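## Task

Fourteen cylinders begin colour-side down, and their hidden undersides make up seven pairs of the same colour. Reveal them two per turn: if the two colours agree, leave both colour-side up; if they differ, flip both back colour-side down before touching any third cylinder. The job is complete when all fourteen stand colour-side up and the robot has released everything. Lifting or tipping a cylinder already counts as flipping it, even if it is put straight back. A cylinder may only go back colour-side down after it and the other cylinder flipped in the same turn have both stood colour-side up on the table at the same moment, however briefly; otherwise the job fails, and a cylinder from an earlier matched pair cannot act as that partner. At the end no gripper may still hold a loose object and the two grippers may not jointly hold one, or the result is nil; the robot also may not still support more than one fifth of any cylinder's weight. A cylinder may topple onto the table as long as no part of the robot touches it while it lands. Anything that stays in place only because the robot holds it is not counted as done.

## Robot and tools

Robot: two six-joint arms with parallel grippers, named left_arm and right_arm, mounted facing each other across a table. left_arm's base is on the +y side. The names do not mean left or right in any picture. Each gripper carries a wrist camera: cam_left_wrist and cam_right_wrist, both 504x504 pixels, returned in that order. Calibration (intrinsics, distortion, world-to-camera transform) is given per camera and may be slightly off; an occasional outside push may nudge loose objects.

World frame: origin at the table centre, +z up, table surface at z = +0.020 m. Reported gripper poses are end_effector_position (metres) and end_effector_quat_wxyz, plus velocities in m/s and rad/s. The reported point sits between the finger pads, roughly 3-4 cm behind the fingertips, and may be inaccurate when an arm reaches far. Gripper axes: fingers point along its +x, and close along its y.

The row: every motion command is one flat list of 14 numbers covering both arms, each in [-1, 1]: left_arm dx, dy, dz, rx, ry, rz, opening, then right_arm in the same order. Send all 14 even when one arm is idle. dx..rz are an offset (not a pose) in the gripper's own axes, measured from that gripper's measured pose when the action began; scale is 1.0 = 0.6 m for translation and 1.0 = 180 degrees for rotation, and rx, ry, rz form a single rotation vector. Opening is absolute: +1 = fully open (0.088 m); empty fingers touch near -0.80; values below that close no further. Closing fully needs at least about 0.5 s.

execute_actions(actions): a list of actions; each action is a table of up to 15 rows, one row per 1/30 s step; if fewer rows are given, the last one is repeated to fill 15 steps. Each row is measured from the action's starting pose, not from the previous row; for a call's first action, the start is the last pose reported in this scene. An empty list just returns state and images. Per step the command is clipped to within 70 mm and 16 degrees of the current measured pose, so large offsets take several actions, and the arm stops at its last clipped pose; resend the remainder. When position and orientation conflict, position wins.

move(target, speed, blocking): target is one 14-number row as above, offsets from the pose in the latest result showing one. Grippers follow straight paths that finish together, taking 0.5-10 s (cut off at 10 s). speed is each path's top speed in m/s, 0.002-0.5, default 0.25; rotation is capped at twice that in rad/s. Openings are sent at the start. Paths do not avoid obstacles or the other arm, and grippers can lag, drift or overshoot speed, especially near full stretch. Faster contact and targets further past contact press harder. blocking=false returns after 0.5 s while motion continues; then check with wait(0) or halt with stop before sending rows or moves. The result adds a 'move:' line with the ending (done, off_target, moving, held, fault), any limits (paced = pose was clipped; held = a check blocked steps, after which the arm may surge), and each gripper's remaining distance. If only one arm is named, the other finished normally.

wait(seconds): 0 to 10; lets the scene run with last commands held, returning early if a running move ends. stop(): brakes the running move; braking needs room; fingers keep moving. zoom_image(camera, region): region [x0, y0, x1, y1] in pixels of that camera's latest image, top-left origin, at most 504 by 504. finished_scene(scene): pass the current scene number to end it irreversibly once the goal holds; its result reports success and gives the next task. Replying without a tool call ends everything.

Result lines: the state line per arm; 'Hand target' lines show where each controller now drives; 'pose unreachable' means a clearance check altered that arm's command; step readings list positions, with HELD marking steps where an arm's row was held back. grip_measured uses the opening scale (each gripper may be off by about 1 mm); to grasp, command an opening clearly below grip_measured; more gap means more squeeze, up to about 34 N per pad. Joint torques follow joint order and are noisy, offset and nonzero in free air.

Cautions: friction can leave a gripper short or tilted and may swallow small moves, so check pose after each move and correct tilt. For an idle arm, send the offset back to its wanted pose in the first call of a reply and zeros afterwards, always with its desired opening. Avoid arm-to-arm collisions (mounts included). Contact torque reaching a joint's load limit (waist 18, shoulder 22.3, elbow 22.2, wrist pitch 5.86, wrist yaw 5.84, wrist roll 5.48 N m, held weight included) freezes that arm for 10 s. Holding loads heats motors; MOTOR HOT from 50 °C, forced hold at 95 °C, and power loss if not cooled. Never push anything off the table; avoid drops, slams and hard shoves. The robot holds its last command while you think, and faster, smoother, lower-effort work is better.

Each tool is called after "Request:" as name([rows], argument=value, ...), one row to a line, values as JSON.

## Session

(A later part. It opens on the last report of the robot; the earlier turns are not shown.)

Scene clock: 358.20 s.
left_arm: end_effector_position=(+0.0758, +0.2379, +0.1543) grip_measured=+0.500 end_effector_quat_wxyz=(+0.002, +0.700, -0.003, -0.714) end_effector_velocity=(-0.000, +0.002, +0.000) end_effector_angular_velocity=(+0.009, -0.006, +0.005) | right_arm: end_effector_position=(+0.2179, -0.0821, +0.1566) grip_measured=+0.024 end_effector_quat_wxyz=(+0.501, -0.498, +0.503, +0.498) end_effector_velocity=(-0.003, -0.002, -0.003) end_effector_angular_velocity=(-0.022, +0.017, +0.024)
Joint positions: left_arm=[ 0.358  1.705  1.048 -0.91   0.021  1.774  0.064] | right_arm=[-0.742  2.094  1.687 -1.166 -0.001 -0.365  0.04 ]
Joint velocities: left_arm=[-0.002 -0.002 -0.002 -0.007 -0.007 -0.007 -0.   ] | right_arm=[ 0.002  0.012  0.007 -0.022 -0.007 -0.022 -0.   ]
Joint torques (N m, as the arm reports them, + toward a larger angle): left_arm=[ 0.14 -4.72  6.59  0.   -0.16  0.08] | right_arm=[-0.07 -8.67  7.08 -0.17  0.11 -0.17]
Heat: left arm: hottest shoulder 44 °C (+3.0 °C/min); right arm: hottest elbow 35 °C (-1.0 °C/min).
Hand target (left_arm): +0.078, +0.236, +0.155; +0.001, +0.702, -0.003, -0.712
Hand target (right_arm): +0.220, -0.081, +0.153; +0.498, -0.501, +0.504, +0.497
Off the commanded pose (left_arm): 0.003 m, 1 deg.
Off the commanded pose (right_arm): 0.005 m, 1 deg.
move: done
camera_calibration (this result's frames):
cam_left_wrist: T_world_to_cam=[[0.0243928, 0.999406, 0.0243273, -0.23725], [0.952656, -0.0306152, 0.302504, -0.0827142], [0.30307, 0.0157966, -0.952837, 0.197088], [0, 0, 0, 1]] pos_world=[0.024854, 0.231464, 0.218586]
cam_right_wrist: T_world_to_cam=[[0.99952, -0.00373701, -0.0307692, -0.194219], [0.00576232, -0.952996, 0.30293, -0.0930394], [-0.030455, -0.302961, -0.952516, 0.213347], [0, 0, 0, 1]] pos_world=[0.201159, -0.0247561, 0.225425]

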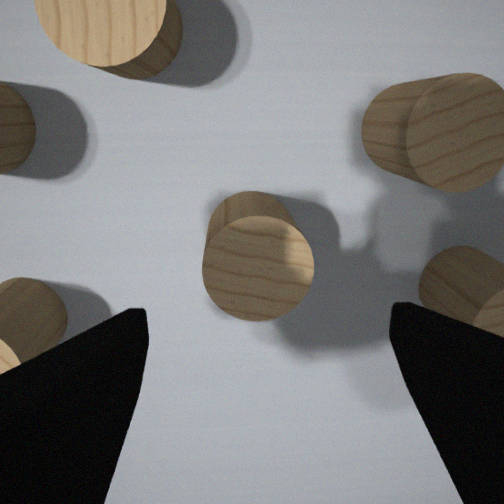

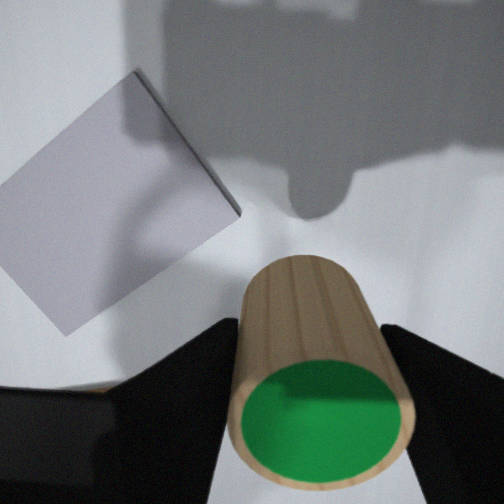

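Request:
move(target=[0.142,0,-0.004,0,0.006,0,0.5, 0.141,-0.035,0,0,0,0,-0.3], speed=0.07)

Request:
execute_actions([
  [[0,0,0,0,0,0,-0.3,0,0,0,0,0,0,0.5]],
  [[0,0,0,0,0,0,-0.3,0,0,0,0,0,0,0.5]],
])

Request:
move(target=[-0.13,0,0,0,0,0,-0.3, -0.13,0,0,0,0,0,0.5], speed=0.15)

Request:
move(target=[-0.22,0.396,0.134,0,0,0.507,-0.3, -0.195,0.397,-0.085,0,-0.495,0,1], speed=0.4)

Scene clock: 364.20 s.
left_arm: end_effector_position=(+0.0772, +0.2356, +0.0724) grip_measured=+0.500 end_effector_quat_wxyz=(+0.005, +0.705, -0.007, -0.709) end_effector_velocity=(+0.001, +0.003, -0.001) end_effector_angular_velocity=(+0.014, -0.004, +0.025) | right_arm: end_effector_position=(+0.2385, -0.0777, +0.0852) grip_measured=+0.024 end_effector_quat_wxyz=(+0.510, -0.494, +0.495, +0.500) end_effector_velocity=(-0.001, -0.002, +0.000) end_effector_angular_velocity=(-0.004, +0.009, +0.020)
Joint positions: left_arm=[ 0.354  1.888  0.891 -0.557  0.009  1.771  0.063] | right_arm=[-0.784  2.197  1.555 -0.905 -0.001 -0.405  0.04 ]
Joint velocities: left_arm=[ 0.002  0.002 -0.002 -0.007 -0.007 -0.022 -0.   ] | right_arm=[-0.002 -0.002 -0.002 -0.007 -0.007 -0.022 -0.   ]
Joint torques (N m, as the arm reports them, + toward a larger angle): left_arm=[-0.34 -5.08  3.94  0.47 -0.14 -0.09] | right_arm=[-0.35 -7.99  3.49  0.99 -0.03 -0.17]
Heat: left arm: hottest shoulder 43 °C (+2.0 °C/min); right arm: hottest shoulder 36 °C (+0.0 °C/min).
Hand target (left_arm): +0.077, +0.238, +0.069; +0.002, +0.707, -0.003, -0.707
Hand target (right_arm): +0.238, -0.083, +0.073; +0.501, -0.498, +0.503, +0.498
Off the commanded pose (left_arm): 0.004 m, 1 deg.
Off the commanded pose (right_arm): 0.014 m, 2 deg.
move: off_target (right_arm)
camera_calibration (this result's frames):
cam_left_wrist: T_world_to_cam=[[0.0247542, 0.99959, 0.0144196, -0.232345], [0.94815, -0.0280472, 0.316582, -0.0605464], [0.316857, 0.00583518, -0.948455, 0.119636], [0, 0, 0, 1]] pos_world=[0.0252511, 0.229854, 0.135988]
cam_right_wrist: T_world_to_cam=[[0.999771, -0.00576761, -0.0205882, -0.218054], [0.000213688, -0.960185, 0.279364, -0.0644965], [-0.0213798, -0.279305, -0.959964, 0.147551], [0, 0, 0, 1]] pos_world=[0.221173, -0.0219746, 0.155172]

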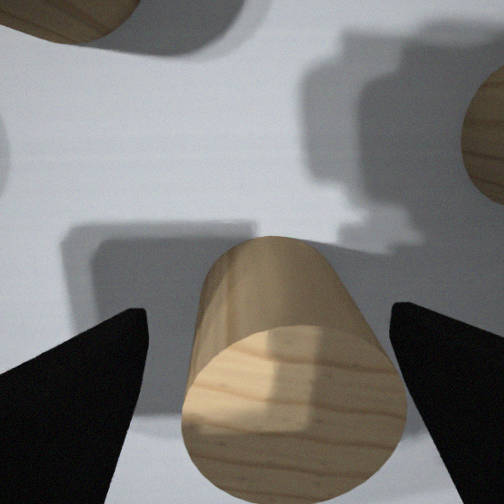

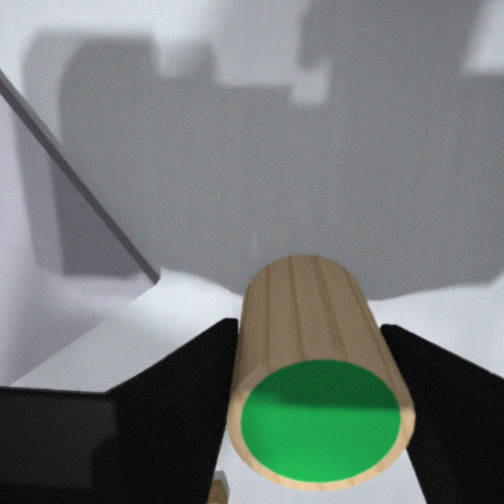

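Scene clock: 365.20 s.
left_arm: end_effector_position=(+0.0771, +0.2355, +0.0724) grip_measured=+0.034 end_effector_quat_wxyz=(+0.005, +0.705, -0.008, -0.709) end_effector_velocity=(-0.000, +0.003, -0.001) end_effector_angular_velocity=(+0.013, -0.005, +0.005) | right_arm: end_effector_position=(+0.2386, -0.0774, +0.0851) grip_measured=+0.500 end_effector_quat_wxyz=(+0.511, -0.493, +0.495, +0.501) end_effector_velocity=(+0.001, -0.003, +0.000) end_effector_angular_velocity=(-0.010, -0.004, +0.005)
Joint positions: left_arm=[ 0.354  1.888  0.891 -0.556  0.009  1.771  0.041] | right_arm=[-0.784  2.197  1.554 -0.903 -0.001 -0.405  0.063]
Joint velocities: left_arm=[-0.002  0.002 -0.002 -0.007 -0.007 -0.007  0.   ] | right_arm=[-0.002 -0.002 -0.002 -0.007  0.007 -0.007 -0.   ]
Joint torques (N m, as the arm reports them, + toward a larger angle): left_arm=[-0.08 -5.73  4.53  0.23  0.04  0.01] | right_arm=[  0.06 -10.53   5.23   0.14  -0.03  -0.02]
Heat: left arm: hottest shoulder 43 °C (+2.0 °C/min); right arm: hottest shoulder 36 °C (+0.0 °C/min).
Hand target (left_arm): +0.077, +0.235, +0.072; +0.005, +0.705, -0.008, -0.709
Hand target (right_arm): +0.239, -0.077, +0.085; +0.511, -0.493, +0.495, +0.501
Off the commanded pose (left_arm): 0.000 m, 0 deg.
Off the commanded pose (right_arm): 0.000 m, 0 deg.
Step readings (end_effector_position; steps 1 to 15: 1st action; 16 to 30: 2nd action):
0: left_arm (+0.0772, +0.2356, +0.0724) | right_arm (+0.2385, -0.0777, +0.0852)
1: left_arm (+0.0772, +0.2356, +0.0724) | right_arm (+0.2385, -0.0777, +0.0851)
2: left_arm (+0.0772, +0.2356, +0.0724) | right_arm (+0.2386, -0.0775, +0.0850)
4: left_arm (+0.0772, +0.2356, +0.0724) | right_arm (+0.2388, -0.0769, +0.0850)
8: left_arm (+0.0771, +0.2355, +0.0724) | right_arm (+0.2387, -0.0770, +0.0852)
15: left_arm (+0.0771, +0.2355, +0.0724) | right_arm (+0.2386, -0.0773, +0.0852)
16: left_arm (+0.0771, +0.2355, +0.0724) | right_arm (+0.2386, -0.0774, +0.0851)
17: left_arm (+0.0771, +0.2355, +0.0724) | right_arm (+0.2385, -0.0775, +0.0849)
19: left_arm (+0.0771, +0.2355, +0.0724) | right_arm (+0.2386, -0.0774, +0.0851)
23: left_arm (+0.0771, +0.2355, +0.0724) | right_arm (+0.2386, -0.0774, +0.0851)
30: end_effector_position above
camera_calibration (this result's frames):
cam_left_wrist: T_world_to_cam=[[0.0247648, 0.999596, 0.0139635, -0.232221], [0.948245, -0.0279112, 0.316311, -0.0605314], [0.316573, 0.00540748, -0.948553, 0.119781], [0, 0, 0, 1]] pos_world=[0.0252301, 0.22979, 0.136008]
cam_right_wrist: T_world_to_cam=[[0.999777, -0.00572663, -0.0203294, -0.218141], [0.000147989, -0.960617, 0.277876, -0.0640836], [-0.0211201, -0.277817, -0.960402, 0.147647], [0, 0, 0, 1]] pos_world=[0.22122, -0.0217901, 0.155173]

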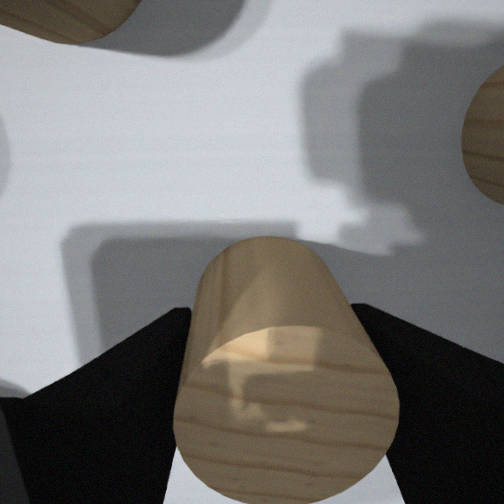

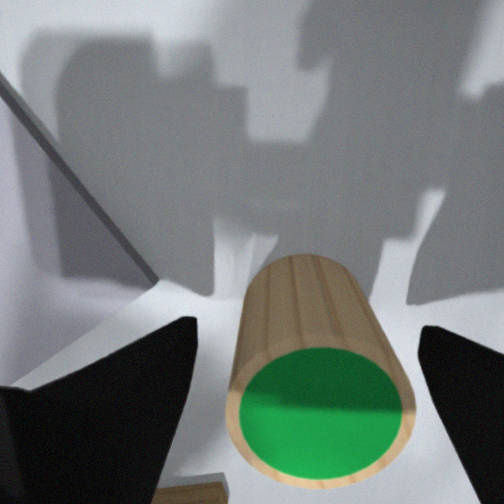

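Scene clock: 366.20 s.
left_arm: end_effector_position=(+0.0763, +0.2398, +0.1444) grip_measured=+0.033 end_effector_quat_wxyz=(-0.001, +0.704, -0.001, -0.710) end_effector_velocity=(-0.000, +0.004, +0.001) end_effector_angular_velocity=(+0.018, -0.004, +0.005) | right_arm: end_effector_position=(+0.2369, -0.0812, +0.1573) grip_measured=+0.500 end_effector_quat_wxyz=(+0.506, -0.495, +0.500, +0.499) end_effector_velocity=(+0.001, -0.002, +0.006) end_effector_angular_velocity=(+0.001, +0.008, +0.000)
Joint positions: left_arm=[ 0.354  1.72   1.021 -0.875  0.009  1.771  0.041] | right_arm=[-0.784  2.115  1.721 -1.168 -0.001 -0.405  0.063]
Joint velocities: left_arm=[-0.002 -0.002  0.002 -0.022 -0.007 -0.007 -0.   ] | right_arm=[-0.007 -0.007  0.012 -0.022 -0.007 -0.007 -0.   ]
Joint torques (N m, as the arm reports them, + toward a larger angle): left_arm=[ 0.08 -6.66  6.54 -0.03  0.07  0.01] | right_arm=[  0.   -11.02   6.89  -0.14  -0.04  -0.03]
Heat: left arm: hottest shoulder 43 °C (+2.0 °C/min); right arm: hottest shoulder 36 °C (+0.0 °C/min).
Hand target (left_arm): +0.077, +0.236, +0.150; +0.005, +0.705, -0.007, -0.709
Hand target (right_arm): +0.238, -0.079, +0.163; +0.511, -0.493, +0.495, +0.501
Off the commanded pose (left_arm): 0.007 m, 1 deg.
Off the commanded pose (right_arm): 0.006 m, 1 deg.
move: done
camera_calibration (this result's frames):
cam_left_wrist: T_world_to_cam=[[0.0248517, 0.999161, 0.032564, -0.240138], [0.949419, -0.0337892, 0.312188, -0.080452], [0.313027, 0.0231584, -0.949462, 0.184492], [0, 0, 0, 1]] pos_world=[0.0245997, 0.232945, 0.208104]
cam_right_wrist: T_world_to_cam=[[0.999629, -0.00606208, -0.0265635, -0.213995], [0.00194756, -0.956543, 0.291583, -0.0901127], [-0.0271767, -0.291527, -0.956176, 0.215493], [0, 0, 0, 1]] pos_world=[0.219947, -0.0246718, 0.226641]

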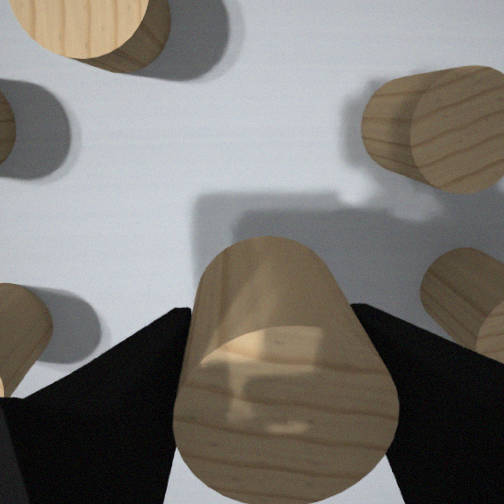

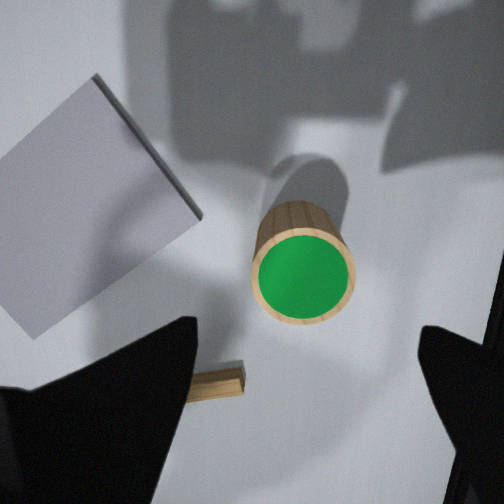

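Scene clock: 368.80 s.
left_arm: end_effector_position=(-0.0039, +0.0057, +0.2745) grip_measured=+0.033 end_effector_quat_wxyz=(+0.502, +0.491, -0.504, -0.504) end_effector_velocity=(+0.002, -0.002, +0.000) end_effector_angular_velocity=(+0.003, +0.022, +0.010) | right_arm: end_effector_position=(-0.0012, -0.1314, +0.2821) grip_measured=+1.000 end_effector_quat_wxyz=(+0.708, +0.013, +0.005, +0.706) end_effector_velocity=(-0.002, -0.000, -0.003) end_effector_angular_velocity=(+0.007, -0.005, +0.010)
Joint positions: left_arm=[ 0.092  1.974  0.918  1.067 -0.051  1.561  0.041] | right_arm=[0.036 1.179 0.29  0.901 0.408 0.021 0.088]
Joint velocities: left_arm=[ 0.002  0.002  0.007 -0.007 -0.007 -0.022 -0.   ] | right_arm=[ 0.002  0.017 -0.012  0.037 -0.007 -0.007  0.   ]
Joint torques (N m, as the arm reports them, + toward a larger angle): left_arm=[-0.27 -6.84  6.99  2.09 -0.22  0.04] | right_arm=[ 0.21 -2.8   4.47  1.92  0.13 -0.16]
Heat: left arm: hottest shoulder 43 °C (+2.0 °C/min); right arm: hottest shoulder 36 °C (+0.0 °C/min).
Hand target (left_arm): -0.005, +0.003, +0.277; +0.504, +0.490, -0.506, -0.499
Hand target (right_arm): -0.001, -0.133, +0.274; +0.709, +0.002, +0.006, +0.706
Off the commanded pose (left_arm): 0.004 m, 1 deg.
Off the commanded pose (right_arm): 0.009 m, 2 deg.
move: off_target (right_arm)
camera_calibration (this result's frames):
cam_left_wrist: T_world_to_cam=[[0.0117149, 0.0217742, -0.999694, 0.280362], [0.951246, 0.307915, 0.0178538, 0.026024], [0.30821, -0.951165, -0.0171054, 0.0881576], [0, 0, 0, 1]] pos_world=[-0.0552107, 0.0697345, 0.281319]
cam_right_wrist: T_world_to_cam=[[0.999448, 0.0258857, -0.0208171, 0.029564], [-0.0124233, -0.289923, -0.956969, 0.265798], [-0.0308071, 0.9567, -0.289442, 0.289722], [0, 0, 0, 1]] pos_world=[-0.01732, -0.200881, 0.338834]

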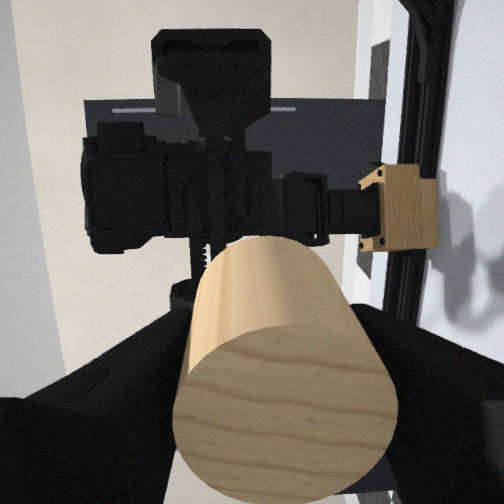

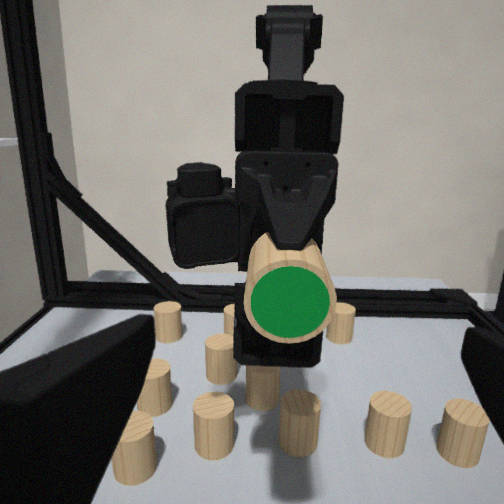

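Request:
move(target=[0,0,0,0,0,0,-0.3, 0.152,0.001,-0.018,-0.007,0.004,0,1], speed=0.1)

Request:
execute_actions([
  [[0,0,0,0,0,0,-0.3,0,0,0,0,0,0,-0.3]],
  [[0,0,0,0,0,0,-0.3,0,0,0,0,0,0,-0.3]],
  [[0,0,0,0,0,0,1,0,0,0,0,0,0,-0.3]],
])

Request:
move(target=[-0.1,0,0,0,0,0,1, -0.1,0,0,0,0,0,-0.3], speed=0.15)

Request:
move(target=[-0.411,-0.196,-0.056,0,0,-0.498,0.5, 0.128,-0.407,-0.195,0,0.505,0,-0.3], speed=0.4)

Scene clock: 374.03 s.
left_arm: end_effector_position=(-0.0039, +0.0055, +0.2742) grip_measured=+0.033 end_effector_quat_wxyz=(+0.502, +0.491, -0.504, -0.503) end_effector_velocity=(-0.000, +0.001, -0.005) end_effector_angular_velocity=(+0.022, +0.006, +0.005) | right_arm: end_effector_position=(-0.0017, -0.0437, +0.2723) grip_measured=+1.000 end_effector_quat_wxyz=(+0.708, +0.003, +0.004, +0.706) end_effector_velocity=(+0.004, +0.002, -0.002) end_effector_angular_velocity=(-0.007, +0.005, -0.015)
Joint positions: left_arm=[ 0.092  1.975  0.918  1.067 -0.051  1.562  0.041] | right_arm=[-0.09   1.592  0.562  1.028  0.282  0.01   0.088]
Joint velocities: left_arm=[-0.002 -0.002 -0.002 -0.022 -0.007 -0.007 -0.   ] | right_arm=[-0.007  0.007  0.007 -0.007  0.007  0.007  0.   ]
Joint torques (N m, as the arm reports them, + toward a larger angle): left_arm=[-0.06 -7.63  5.78  1.66  0.01 -0.03] | right_arm=[-0.13 -5.22  6.87  1.97 -0.07 -0.15]
Heat: left arm: hottest shoulder 43 °C (+1.0 °C/min); right arm: hottest shoulder 36 °C (+0.0 °C/min).
Hand target (left_arm): -0.004, +0.006, +0.274; +0.502, +0.491, -0.503, -0.503
Hand target (right_arm): -0.002, -0.040, +0.272; +0.708, +0.001, +0.002, +0.706
Off the commanded pose (left_arm): 0.000 m, 0 deg.
Off the commanded pose (right_arm): 0.004 m, 0 deg.
move: done
camera_calibration (this result's frames):
cam_left_wrist: T_world_to_cam=[[0.0120839, 0.0217737, -0.99969, 0.280077], [0.951121, 0.308282, 0.0182113, 0.0259593], [0.308583, -0.951046, -0.0169842, 0.0878878], [0, 0, 0, 1]] pos_world=[-0.0551955, 0.0694843, 0.28101]
cam_right_wrist: T_world_to_cam=[[0.999669, 0.0252882, -0.00472198, 0.023165], [0.00315793, -0.302796, -0.95305, 0.280183], [-0.0255307, 0.95272, -0.302775, 0.206365], [0, 0, 0, 1]] pos_world=[-0.0187735, -0.112356, 0.32962]

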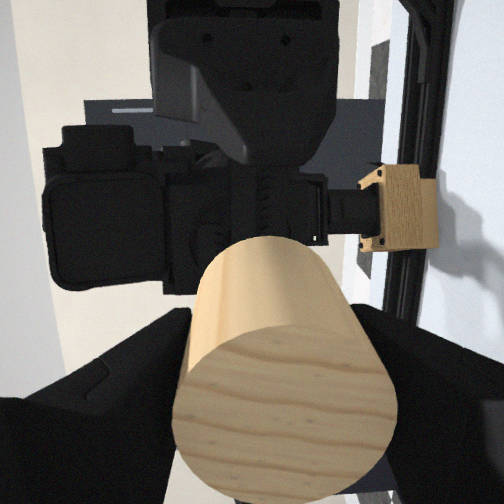

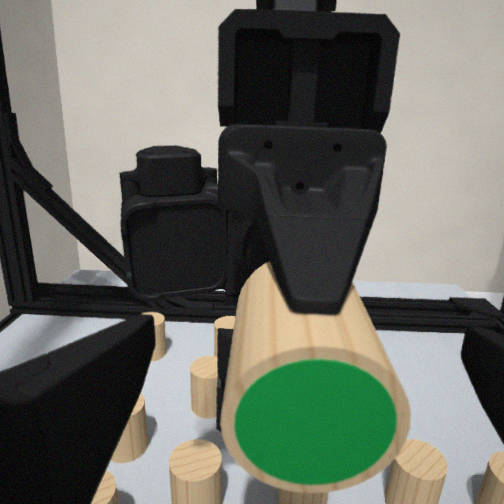

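Scene clock: 375.53 s.
left_arm: end_effector_position=(-0.0035, +0.0054, +0.2742) grip_measured=+1.000 end_effector_quat_wxyz=(+0.502, +0.492, -0.503, -0.503) end_effector_velocity=(+0.002, +0.001, +0.001) end_effector_angular_velocity=(+0.003, +0.022, +0.019) | right_arm: end_effector_position=(-0.0024, -0.0436, +0.2723) grip_measured=+0.024 end_effector_quat_wxyz=(+0.707, +0.003, +0.004, +0.707) end_effector_velocity=(-0.002, -0.000, -0.003) end_effector_angular_velocity=(-0.012, -0.011, +0.020)
Joint positions: left_arm=[ 0.093  1.975  0.918  1.067 -0.052  1.562  0.088] | right_arm=[-0.089  1.593  0.562  1.028  0.281  0.01   0.04 ]
Joint velocities: left_arm=[-0.002 -0.007 -0.002 -0.007 -0.022 -0.022  0.   ] | right_arm=[-0.002  0.002 -0.002 -0.007 -0.022 -0.007 -0.   ]
Joint torques (N m, as the arm reports them, + toward a larger angle): left_arm=[-0.01 -7.58  5.75  1.73  0.   -0.04] | right_arm=[ 0.05 -6.33  5.55  1.84  0.01  0.  ]
Heat: left arm: hottest shoulder 43 °C (+1.0 °C/min); right arm: hottest shoulder 36 °C (+0.0 °C/min).
Hand target (left_arm): -0.003, +0.005, +0.274; +0.502, +0.492, -0.503, -0.503
Hand target (right_arm): -0.002, -0.044, +0.272; +0.707, +0.003, +0.004, +0.707
Off the commanded pose (left_arm): 0.000 m, 0 deg.
Off the commanded pose (right_arm): 0.000 m, 0 deg.
Step readings (end_effector_position; steps 1 to 15: 1st action; 16 to 30: 2nd action; 31 to 45: 3rd action):
0: left_arm (-0.0039, +0.0055, +0.2742) | right_arm (-0.0017, -0.0437, +0.2723)
1: left_arm (-0.0039, +0.0055, +0.2742) | right_arm (-0.0017, -0.0436, +0.2724)
2: left_arm (-0.0039, +0.0055, +0.2742) | right_arm (-0.0017, -0.0436, +0.2724)
4: left_arm (-0.0039, +0.0055, +0.2742) | right_arm (-0.0017, -0.0436, +0.2724)
8: left_arm (-0.0037, +0.0055, +0.2742) | right_arm (-0.0020, -0.0436, +0.2723)
15: left_arm (-0.0035, +0.0054, +0.2742) | right_arm (-0.0024, -0.0437, +0.2724)
16: left_arm (-0.0035, +0.0054, +0.2742) | right_arm (-0.0024, -0.0437, +0.2724)
17: left_arm (-0.0035, +0.0054, +0.2742) | right_arm (-0.0024, -0.0437, +0.2724)
19: left_arm (-0.0035, +0.0054, +0.2742) | right_arm (-0.0024, -0.0437, +0.2724)
23: left_arm (-0.0035, +0.0054, +0.2742) | right_arm (-0.0024, -0.0437, +0.2724)
30: left_arm (-0.0035, +0.0054, +0.2742) | right_arm (-0.0024, -0.0437, +0.2724)
31: left_arm (-0.0035, +0.0054, +0.2742) | right_arm (-0.0024, -0.0437, +0.2724)
32: left_arm (-0.0035, +0.0054, +0.2742) | right_arm (-0.0024, -0.0437, +0.2724)
34: left_arm (-0.0035, +0.0054, +0.2742) | right_arm (-0.0024, -0.0436, +0.2723)
38: left_arm (-0.0035, +0.0054, +0.2742) | right_arm (-0.0024, -0.0436, +0.2723)
45: end_effector_position above
camera_calibration (this result's frames):
cam_left_wrist: T_world_to_cam=[[0.012055, 0.0217878, -0.99969, 0.280071], [0.950767, 0.30937, 0.0182076, 0.0255318], [0.309671, -0.950692, -0.0169857, 0.0877322], [0, 0, 0, 1]] pos_world=[-0.0548191, 0.0694054, 0.28101]
cam_right_wrist: T_world_to_cam=[[0.999598, 0.0279576, -0.00472591, 0.0240094], [0.00396276, -0.302787, -0.95305, 0.280189], [-0.0280759, 0.952648, -0.302776, 0.206325], [0, 0, 0, 1]] pos_world=[-0.0193173, -0.112389, 0.329618]

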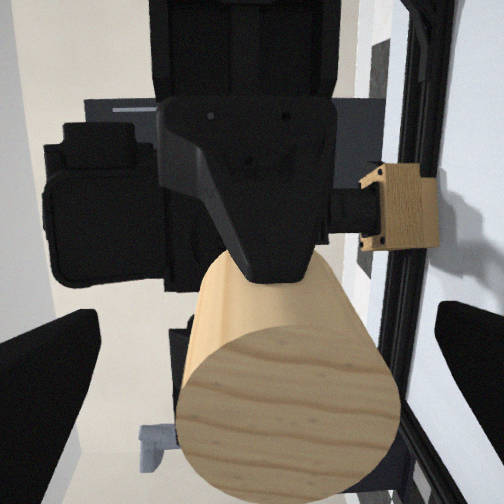

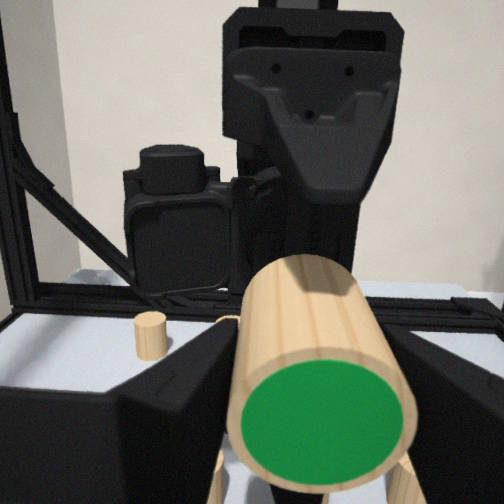

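Scene clock: 376.43 s.
left_arm: end_effector_position=(-0.0028, +0.0632, +0.2699) grip_measured=+1.000 end_effector_quat_wxyz=(+0.498, +0.493, -0.502, -0.506) end_effector_velocity=(+0.000, +0.003, -0.003) end_effector_angular_velocity=(+0.012, +0.006, +0.005) | right_arm: end_effector_position=(-0.0028, -0.1004, +0.2746) grip_measured=+0.024 end_effector_quat_wxyz=(+0.707, +0.005, +0.003, +0.707) end_effector_velocity=(-0.001, -0.002, -0.000) end_effector_angular_velocity=(-0.002, +0.006, +0.010)
Joint positions: left_arm=[ 0.084  1.817  0.666  1.152 -0.056  1.562  0.088] | right_arm=[-0.015  1.361  0.369  0.994  0.354  0.01   0.04 ]
Joint velocities: left_arm=[-0.002 -0.007 -0.012 -0.007 -0.007 -0.007  0.   ] | right_arm=[ 0.002 -0.012 -0.007 -0.007 -0.007  0.007 -0.   ]
Joint torques (N m, as the arm reports them, + toward a larger angle): left_arm=[-0.25 -7.46  4.84  2.02 -0.2  -0.04] | right_arm=[ 0.35 -5.43  4.3   1.7   0.09  0.  ]
Heat: left arm: hottest shoulder 43 °C (+1.0 °C/min); right arm: hottest shoulder 36 °C (-1.0 °C/min).
Hand target (left_arm): -0.003, +0.065, +0.274; +0.502, +0.492, -0.503, -0.503
Hand target (right_arm): -0.002, -0.104, +0.273; +0.708, +0.003, +0.004, +0.707
Off the commanded pose (left_arm): 0.004 m, 1 deg.
Off the commanded pose (right_arm): 0.004 m, 0 deg.
move: done
camera_calibration (this result's frames):
cam_left_wrist: T_world_to_cam=[[0.0127691, 0.0312576, -0.99943, 0.273923], [0.951811, 0.305914, 0.0217283, 0.00642935], [0.306419, -0.951546, -0.0258451, 0.144813], [0, 0, 0, 1]] pos_world=[-0.0539906, 0.127267, 0.27737]
cam_right_wrist: T_world_to_cam=[[0.999579, 0.0283642, -0.00612129, 0.0264132], [0.00261926, -0.29829, -0.954472, 0.266105], [-0.0288988, 0.954054, -0.298238, 0.260003], [0, 0, 0, 1]] pos_world=[-0.0195853, -0.16943, 0.331694]

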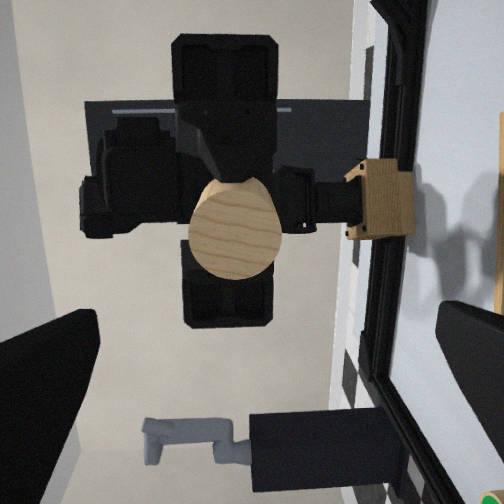

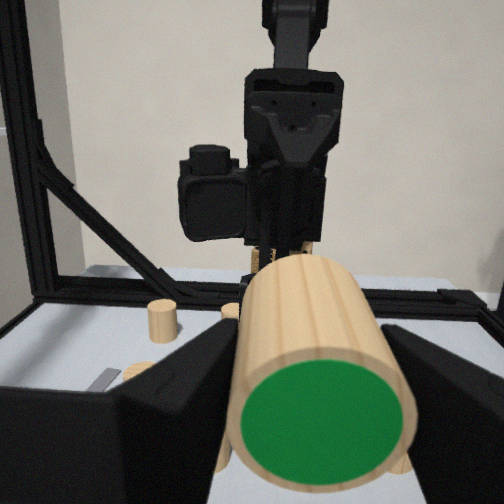

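Scene clock: 379.13 s.
left_arm: end_effector_position=(+0.0309, +0.3108, +0.1506) grip_measured=+0.500 end_effector_quat_wxyz=(-0.000, +0.701, -0.005, -0.713) end_effector_velocity=(-0.001, +0.002, -0.000) end_effector_angular_velocity=(+0.007, +0.008, +0.010) | right_arm: end_effector_position=(+0.2400, -0.0240, +0.1625) grip_measured=+0.024 end_effector_quat_wxyz=(+0.504, -0.498, +0.503, +0.495) end_effector_velocity=(+0.003, +0.001, -0.003) end_effector_angular_velocity=(-0.004, +0.009, -0.015)
Joint positions: left_arm=[ 0.214  1.412  0.743 -0.896  0.018  1.636  0.064] | right_arm=[-0.739  2.376  2.174 -1.37   0.004 -0.356  0.04 ]
Joint velocities: left_arm=[ 0.002 -0.002 -0.002 -0.007  0.007 -0.007  0.   ] | right_arm=[-0.007  0.017  0.017 -0.007 -0.007  0.007 -0.   ]
Joint torques (N m, as the arm reports them, + toward a larger angle): left_arm=[ 0.35 -3.    6.62  0.04 -0.08  0.12] | right_arm=[  0.04 -10.04   7.08  -0.08   0.06  -0.18]
Heat: left arm: hottest shoulder 43 °C (+1.0 °C/min); right arm: hottest shoulder 36 °C (-1.0 °C/min).
Hand target (left_arm): +0.032, +0.309, +0.152; -0.000, +0.703, -0.006, -0.712
Hand target (right_arm): +0.241, -0.023, +0.157; +0.499, -0.502, +0.505, +0.494
Off the commanded pose (left_arm): 0.003 m, 1 deg.
Off the commanded pose (right_arm): 0.007 m, 1 deg.
move: done
camera_calibration (this result's frames):
cam_left_wrist: T_world_to_cam=[[0.0300783, 0.999233, 0.0250607, -0.3092], [0.951868, -0.0362857, 0.304354, -0.035053], [0.30503, 0.0147, -0.952229, 0.206256], [0, 0, 0, 1]] pos_world=[-0.0202482, 0.30466, 0.21482]
cam_right_wrist: T_world_to_cam=[[0.999632, -0.009074, -0.0255699, -0.216855], [-0.000891628, -0.952896, 0.303297, -0.0380212], [-0.0271176, -0.303163, -0.952553, 0.236408], [0, 0, 0, 1]] pos_world=[0.223152, 0.0334723, 0.231178]

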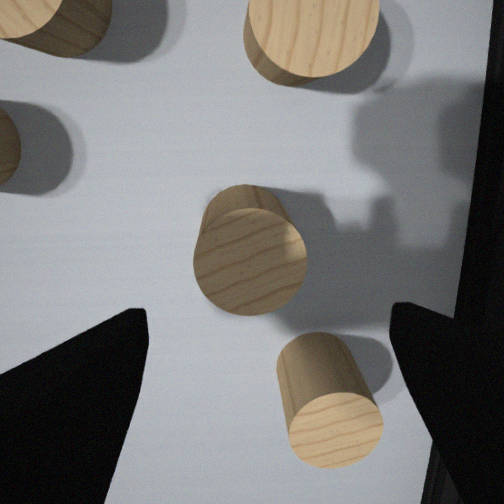

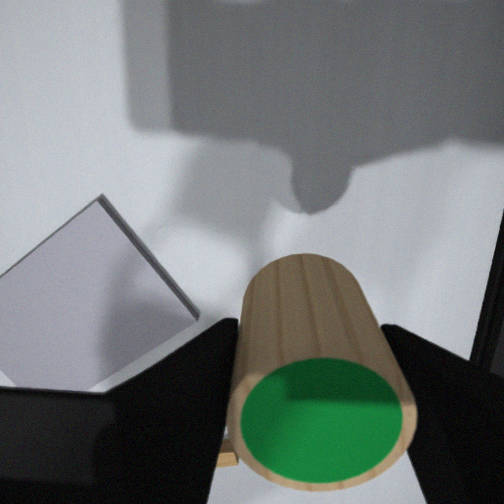

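Request:
move(target=[0.139,0,0,0,0.005,0,0.5, 0.144,0,0,0,0,0,-0.3], speed=0.07)

Request:
execute_actions([
  [[0,0,0,0,0,0,0.5,0,0,0,0,0,0,0.5]],
  [[0,0,0,0,0,0,0.5,0,0,0,0,0,0,0.5]],
  [[0,0,0,0,0,0,0.5,0,0,0,0,0,0,0.5]],
  [[0,0,0,0,0,0,-0.3,0,0,0,0,0,0,0.5]],
  [[0,0,0,0,0,0,-0.3,0,0,0,0,0,0,0.5]],
])

Request:
move(target=[-0.13,0,0,0,0,0,-0.3, -0.13,0,0,0,0,0,0.5], speed=0.15)

Request:
move(target=[-0.222,0.518,0.052,0,0,0.505,-0.3, -0.183,0.397,-0.18,0,-0.495,0,1], speed=0.4)

Scene clock: 385.57 s.
left_arm: end_effector_position=(+0.0296, +0.3088, +0.0696) grip_measured=+0.500 end_effector_quat_wxyz=(+0.002, +0.704, -0.008, -0.710) end_effector_velocity=(+0.003, +0.004, -0.002) end_effector_angular_velocity=(+0.018, -0.021, +0.020) | right_arm: end_effector_position=(+0.2414, -0.0204, +0.0880) grip_measured=+0.024 end_effector_quat_wxyz=(+0.512, -0.494, +0.495, +0.499) end_effector_velocity=(+0.001, -0.003, +0.000) end_effector_angular_velocity=(-0.004, +0.009, +0.000)
Joint positions: left_arm=[ 0.2    1.648  0.563 -0.473  0.009  1.623  0.063] | right_arm=[-0.739  2.405  1.926 -1.068  0.004 -0.357  0.04 ]
Joint velocities: left_arm=[-0.002  0.007 -0.002 -0.007 -0.022 -0.022  0.   ] | right_arm=[-0.007 -0.002 -0.002 -0.007 -0.007 -0.007  0.   ]
Joint torques (N m, as the arm reports them, + toward a larger angle): left_arm=[-0.19 -3.38  3.63  0.46 -0.18 -0.09] | right_arm=[  0.01 -10.01   3.92   0.61  -0.03  -0.03]
Heat: left arm: hottest shoulder 42 °C (+0.0 °C/min); right arm: hottest shoulder 38 °C (+2.0 °C/min).
Hand target (left_arm): +0.030, +0.311, +0.067; -0.001, +0.706, -0.005, -0.708
Hand target (right_arm): +0.240, -0.025, +0.076; +0.503, -0.498, +0.504, +0.495
Off the commanded pose (left_arm): 0.003 m, 1 deg.
Off the commanded pose (right_arm): 0.013 m, 2 deg.
move: off_target (right_arm)
camera_calibration (this result's frames):
cam_left_wrist: T_world_to_cam=[[0.0309201, 0.99936, 0.0180034, -0.304675], [0.948802, -0.0350112, 0.313924, -0.0101502], [0.314353, 0.00737506, -0.949277, 0.131316], [0, 0, 0, 1]] pos_world=[-0.0222285, 0.303156, 0.133327]
cam_right_wrist: T_world_to_cam=[[0.999834, -0.00817948, -0.0162567, -0.220988], [-0.0033045, -0.96005, 0.279808, -0.00946007], [-0.0178959, -0.279708, -0.959918, 0.165504], [0, 0, 0, 1]] pos_world=[0.223882, 0.035403, 0.157924]

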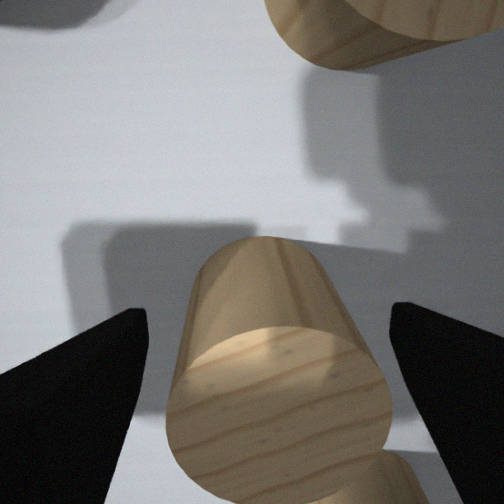

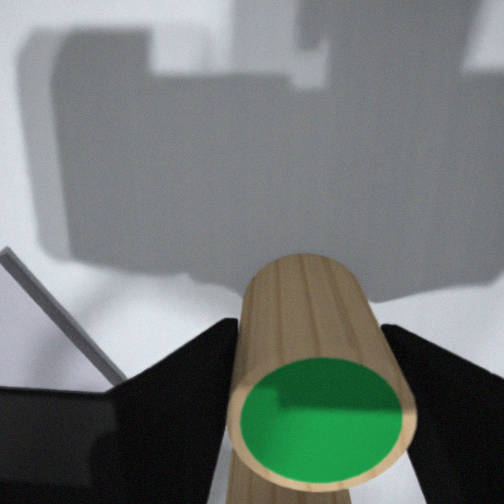

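Scene clock: 388.07 s.
left_arm: end_effector_position=(+0.0296, +0.3085, +0.0697) grip_measured=+0.034 end_effector_quat_wxyz=(+0.002, +0.704, -0.009, -0.710) end_effector_velocity=(+0.002, +0.002, -0.000) end_effector_angular_velocity=(+0.008, -0.022, -0.014) | right_arm: end_effector_position=(+0.2415, -0.0202, +0.0882) grip_measured=+0.500 end_effector_quat_wxyz=(+0.512, -0.494, +0.494, +0.499) end_effector_velocity=(-0.002, +0.002, +0.001) end_effector_angular_velocity=(+0.015, +0.018, +0.005)
Joint positions: left_arm=[ 0.2    1.648  0.564 -0.472  0.009  1.623  0.041] | right_arm=[-0.739  2.404  1.926 -1.067  0.004 -0.357  0.063]
Joint velocities: left_arm=[-0.007 -0.002 -0.002 -0.007 -0.022  0.007 -0.   ] | right_arm=[-0.002 -0.002 -0.002  0.007 -0.022 -0.007 -0.   ]
Joint torques (N m, as the arm reports them, + toward a larger angle): left_arm=[-0.03 -3.97  4.25  0.22  0.06  0.03] | right_arm=[  0.07 -12.     5.57   0.12  -0.01  -0.02]
Heat: left arm: hottest shoulder 41 °C (-1.0 °C/min); right arm: hottest shoulder 39 °C (+3.0 °C/min).
Hand target (left_arm): +0.030, +0.308, +0.070; +0.002, +0.704, -0.009, -0.710
Hand target (right_arm): +0.241, -0.020, +0.088; +0.512, -0.494, +0.494, +0.499
Off the commanded pose (left_arm): 0.000 m, 0 deg.
Off the commanded pose (right_arm): 0.000 m, 0 deg.
Step readings (end_effector_position; steps 1 to 15: 1st action; 16 to 30: 2nd action; 31 to 45: 3rd action; 46 to 60: 4th action; 61 to 75: 5th action):
0: left_arm (+0.0296, +0.3088, +0.0696) | right_arm (+0.2414, -0.0204, +0.0880)
1: left_arm (+0.0296, +0.3087, +0.0696) | right_arm (+0.2414, -0.0204, +0.0880)
2: left_arm (+0.0296, +0.3087, +0.0696) | right_arm (+0.2414, -0.0204, +0.0880)
4: left_arm (+0.0296, +0.3087, +0.0696) | right_arm (+0.2414, -0.0202, +0.0880)
8: left_arm (+0.0296, +0.3087, +0.0696) | right_arm (+0.2415, -0.0202, +0.0882)
15: left_arm (+0.0296, +0.3087, +0.0696) | right_arm (+0.2415, -0.0202, +0.0882)
16: left_arm (+0.0296, +0.3087, +0.0696) | right_arm (+0.2415, -0.0202, +0.0882)
17: left_arm (+0.0296, +0.3087, +0.0696) | right_arm (+0.2414, -0.0202, +0.0880)
19: left_arm (+0.0296, +0.3087, +0.0696) | right_arm (+0.2414, -0.0202, +0.0880)
23: left_arm (+0.0296, +0.3087, +0.0696) | right_arm (+0.2415, -0.0202, +0.0882)
30: left_arm (+0.0296, +0.3087, +0.0696) | right_arm (+0.2415, -0.0202, +0.0882)
31: left_arm (+0.0296, +0.3087, +0.0696) | right_arm (+0.2415, -0.0202, +0.0882)
32: left_arm (+0.0296, +0.3087, +0.0696) | right_arm (+0.2414, -0.0202, +0.0880)
34: left_arm (+0.0296, +0.3087, +0.0696) | right_arm (+0.2414, -0.0202, +0.0880)
38: left_arm (+0.0296, +0.3087, +0.0696) | right_arm (+0.2415, -0.0202, +0.0882)
45: left_arm (+0.0296, +0.3087, +0.0696) | right_arm (+0.2415, -0.0202, +0.0882)
46: left_arm (+0.0296, +0.3087, +0.0696) | right_arm (+0.2415, -0.0202, +0.0882)
47: left_arm (+0.0296, +0.3087, +0.0696) | right_arm (+0.2415, -0.0202, +0.0882)
49: left_arm (+0.0296, +0.3087, +0.0696) | right_arm (+0.2415, -0.0202, +0.0882)
53: left_arm (+0.0296, +0.3085, +0.0697) | right_arm (+0.2415, -0.0202, +0.0882)
60: left_arm (+0.0296, +0.3085, +0.0697) | right_arm (+0.2415, -0.0202, +0.0882)
61: left_arm (+0.0296, +0.3085, +0.0697) | right_arm (+0.2415, -0.0202, +0.0882)
62: left_arm (+0.0296, +0.3085, +0.0697) | right_arm (+0.2415, -0.0202, +0.0882)
64: left_arm (+0.0296, +0.3085, +0.0697) | right_arm (+0.2415, -0.0202, +0.0882)
68: left_arm (+0.0296, +0.3085, +0.0697) | right_arm (+0.2415, -0.0202, +0.0882)
75: end_effector_position above
camera_calibration (this result's frames):
cam_left_wrist: T_world_to_cam=[[0.0309193, 0.99938, 0.0168622, -0.304282], [0.948787, -0.0346522, 0.31401, -0.0103121], [0.3144, 0.00628969, -0.94927, 0.131711], [0, 0, 0, 1]] pos_world=[-0.0222178, 0.302908, 0.133398]
cam_right_wrist: T_world_to_cam=[[0.999841, -0.00816235, -0.0158514, -0.221095], [-0.00342015, -0.960348, 0.278782, -0.0092131], [-0.0174984, -0.278684, -0.960223, 0.165677], [0, 0, 0, 1]] pos_world=[0.223927, 0.0355191, 0.158151]

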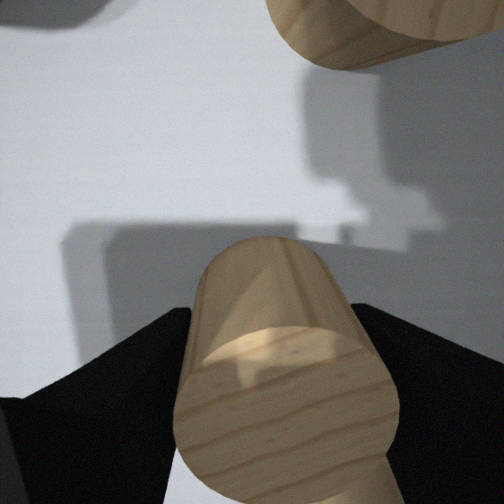

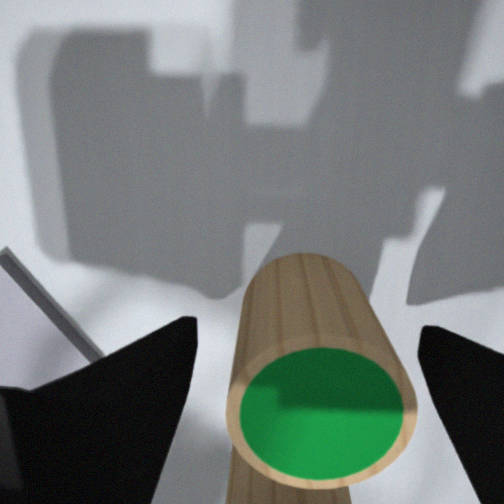

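Scene clock: 389.07 s.
left_arm: end_effector_position=(+0.0294, +0.3127, +0.1430) grip_measured=+0.034 end_effector_quat_wxyz=(-0.004, +0.704, -0.003, -0.710) end_effector_velocity=(-0.001, +0.003, +0.002) end_effector_angular_velocity=(+0.012, +0.008, -0.005) | right_arm: end_effector_position=(+0.2401, -0.0237, +0.1615) grip_measured=+0.500 end_effector_quat_wxyz=(+0.508, -0.496, +0.498, +0.497) end_effector_velocity=(+0.001, +0.003, +0.007) end_effector_angular_velocity=(+0.019, +0.001, +0.005)
Joint positions: left_arm=[ 0.2    1.426  0.721 -0.867  0.009  1.623  0.041] | right_arm=[-0.739  2.36   2.141 -1.338  0.004 -0.357  0.063]
Joint velocities: left_arm=[ 0.002 -0.007  0.002 -0.022  0.007  0.007 -0.   ] | right_arm=[-0.002 -0.002  0.022 -0.007 -0.007 -0.007 -0.   ]
Joint torques (N m, as the arm reports them, + toward a larger angle): left_arm=[-0.06 -4.45  6.5  -0.04  0.04  0.03] | right_arm=[  0.12 -12.25   6.96  -0.01  -0.03  -0.01]
Heat: left arm: hottest shoulder 41 °C (-1.0 °C/min); right arm: hottest shoulder 39 °C (+3.0 °C/min).
Hand target (left_arm): +0.030, +0.309, +0.147; +0.002, +0.704, -0.009, -0.710
Hand target (right_arm): +0.241, -0.022, +0.166; +0.512, -0.494, +0.494, +0.499
Off the commanded pose (left_arm): 0.006 m, 1 deg.
Off the commanded pose (right_arm): 0.005 m, 1 deg.
move: done
camera_calibration (this result's frames):
cam_left_wrist: T_world_to_cam=[[0.0309375, 0.998957, 0.0335957, -0.311969], [0.949013, -0.0399071, 0.312699, -0.0312042], [0.313714, 0.0222086, -0.949258, 0.196413], [0, 0, 0, 1]] pos_world=[-0.0223526, 0.306036, 0.206685]
cam_right_wrist: T_world_to_cam=[[0.999761, -0.00836734, -0.0201732, -0.217894], [-0.00216473, -0.957113, 0.289705, -0.0349853], [-0.0217321, -0.289593, -0.956903, 0.235252], [0, 0, 0, 1]] pos_world=[0.222879, 0.0328191, 0.230853]

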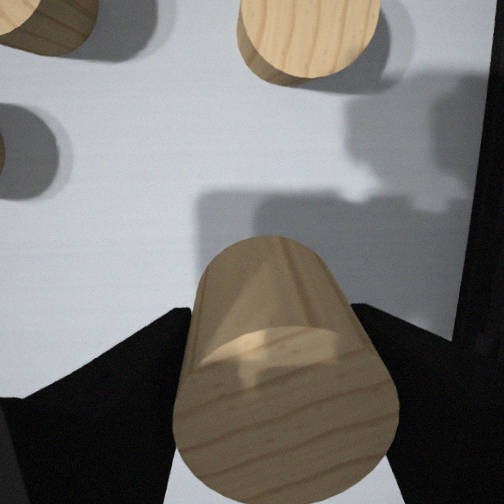

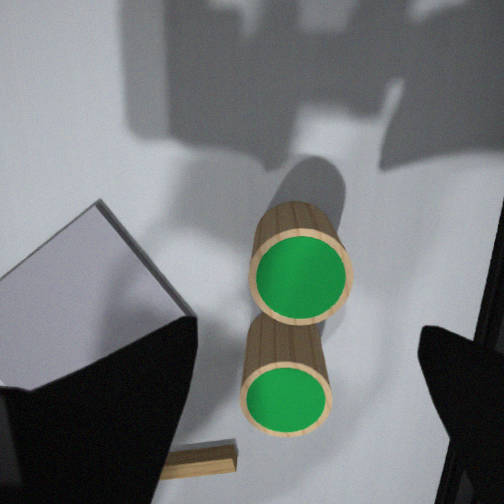

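Scene clock: 391.70 s.
left_arm: end_effector_position=(-0.0041, +0.0051, +0.2736) grip_measured=+0.033 end_effector_quat_wxyz=(+0.498, +0.492, -0.504, -0.506) end_effector_velocity=(-0.000, +0.000, -0.006) end_effector_angular_velocity=(+0.017, +0.006, +0.005) | right_arm: end_effector_position=(+0.0007, -0.1304, +0.2769) grip_measured=+1.000 end_effector_quat_wxyz=(+0.709, +0.012, +0.002, +0.705) end_effector_velocity=(+0.001, -0.001, -0.010) end_effector_angular_velocity=(-0.029, -0.019, -0.005)
Joint positions: left_arm=[ 0.094  1.974  0.921  1.057 -0.042  1.563  0.041] | right_arm=[0.026 1.209 0.275 0.949 0.4   0.014 0.088]
Joint velocities: left_arm=[-0.002  0.007 -0.002 -0.007 -0.007 -0.007 -0.   ] | right_arm=[ 0.002  0.012 -0.012 -0.007  0.007 -0.007  0.   ]
Joint torques (N m, as the arm reports them, + toward a larger angle): left_arm=[-0.33 -6.84  7.07  2.12 -0.21  0.07] | right_arm=[ 0.13 -2.86  4.21  1.96  0.14 -0.21]
Heat: left arm: hottest shoulder 41 °C (-1.0 °C/min); right arm: hottest shoulder 40 °C (+4.0 °C/min).
Hand target (left_arm): -0.005, +0.003, +0.276; +0.501, +0.491, -0.506, -0.502
Hand target (right_arm): +0.001, -0.132, +0.269; +0.709, +0.000, +0.003, +0.705
Off the commanded pose (left_arm): 0.004 m, 1 deg.
Off the commanded pose (right_arm): 0.009 m, 2 deg.
move: off_target (right_arm)
camera_calibration (this result's frames):
cam_left_wrist: T_world_to_cam=[[0.0138648, 0.0281356, -0.999508, 0.279417], [0.953065, 0.301986, 0.0217213, 0.0253223], [0.302449, -0.952897, -0.022628, 0.0890996], [0, 0, 0, 1]] pos_world=[-0.0549559, 0.0693942, 0.280745]
cam_right_wrist: T_world_to_cam=[[0.999622, 0.0235528, -0.0142139, 0.025371], [-0.00685289, -0.287204, -0.957845, 0.261731], [-0.0266422, 0.95758, -0.286934, 0.286687], [0, 0, 0, 1]] pos_world=[-0.0159298, -0.199953, 0.333319]

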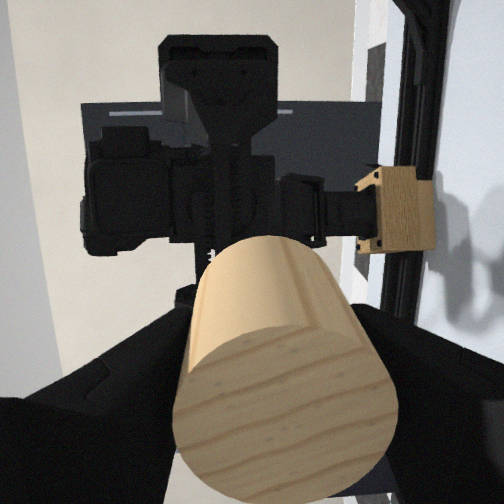

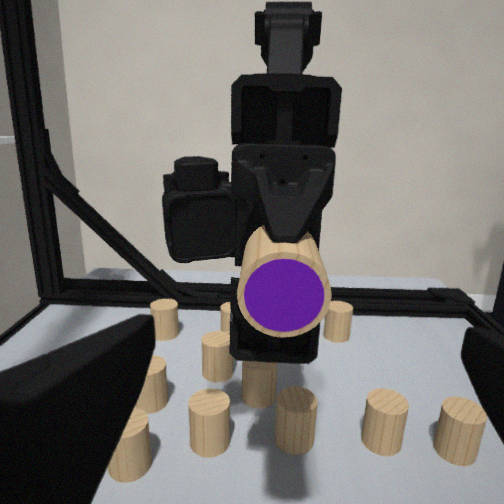

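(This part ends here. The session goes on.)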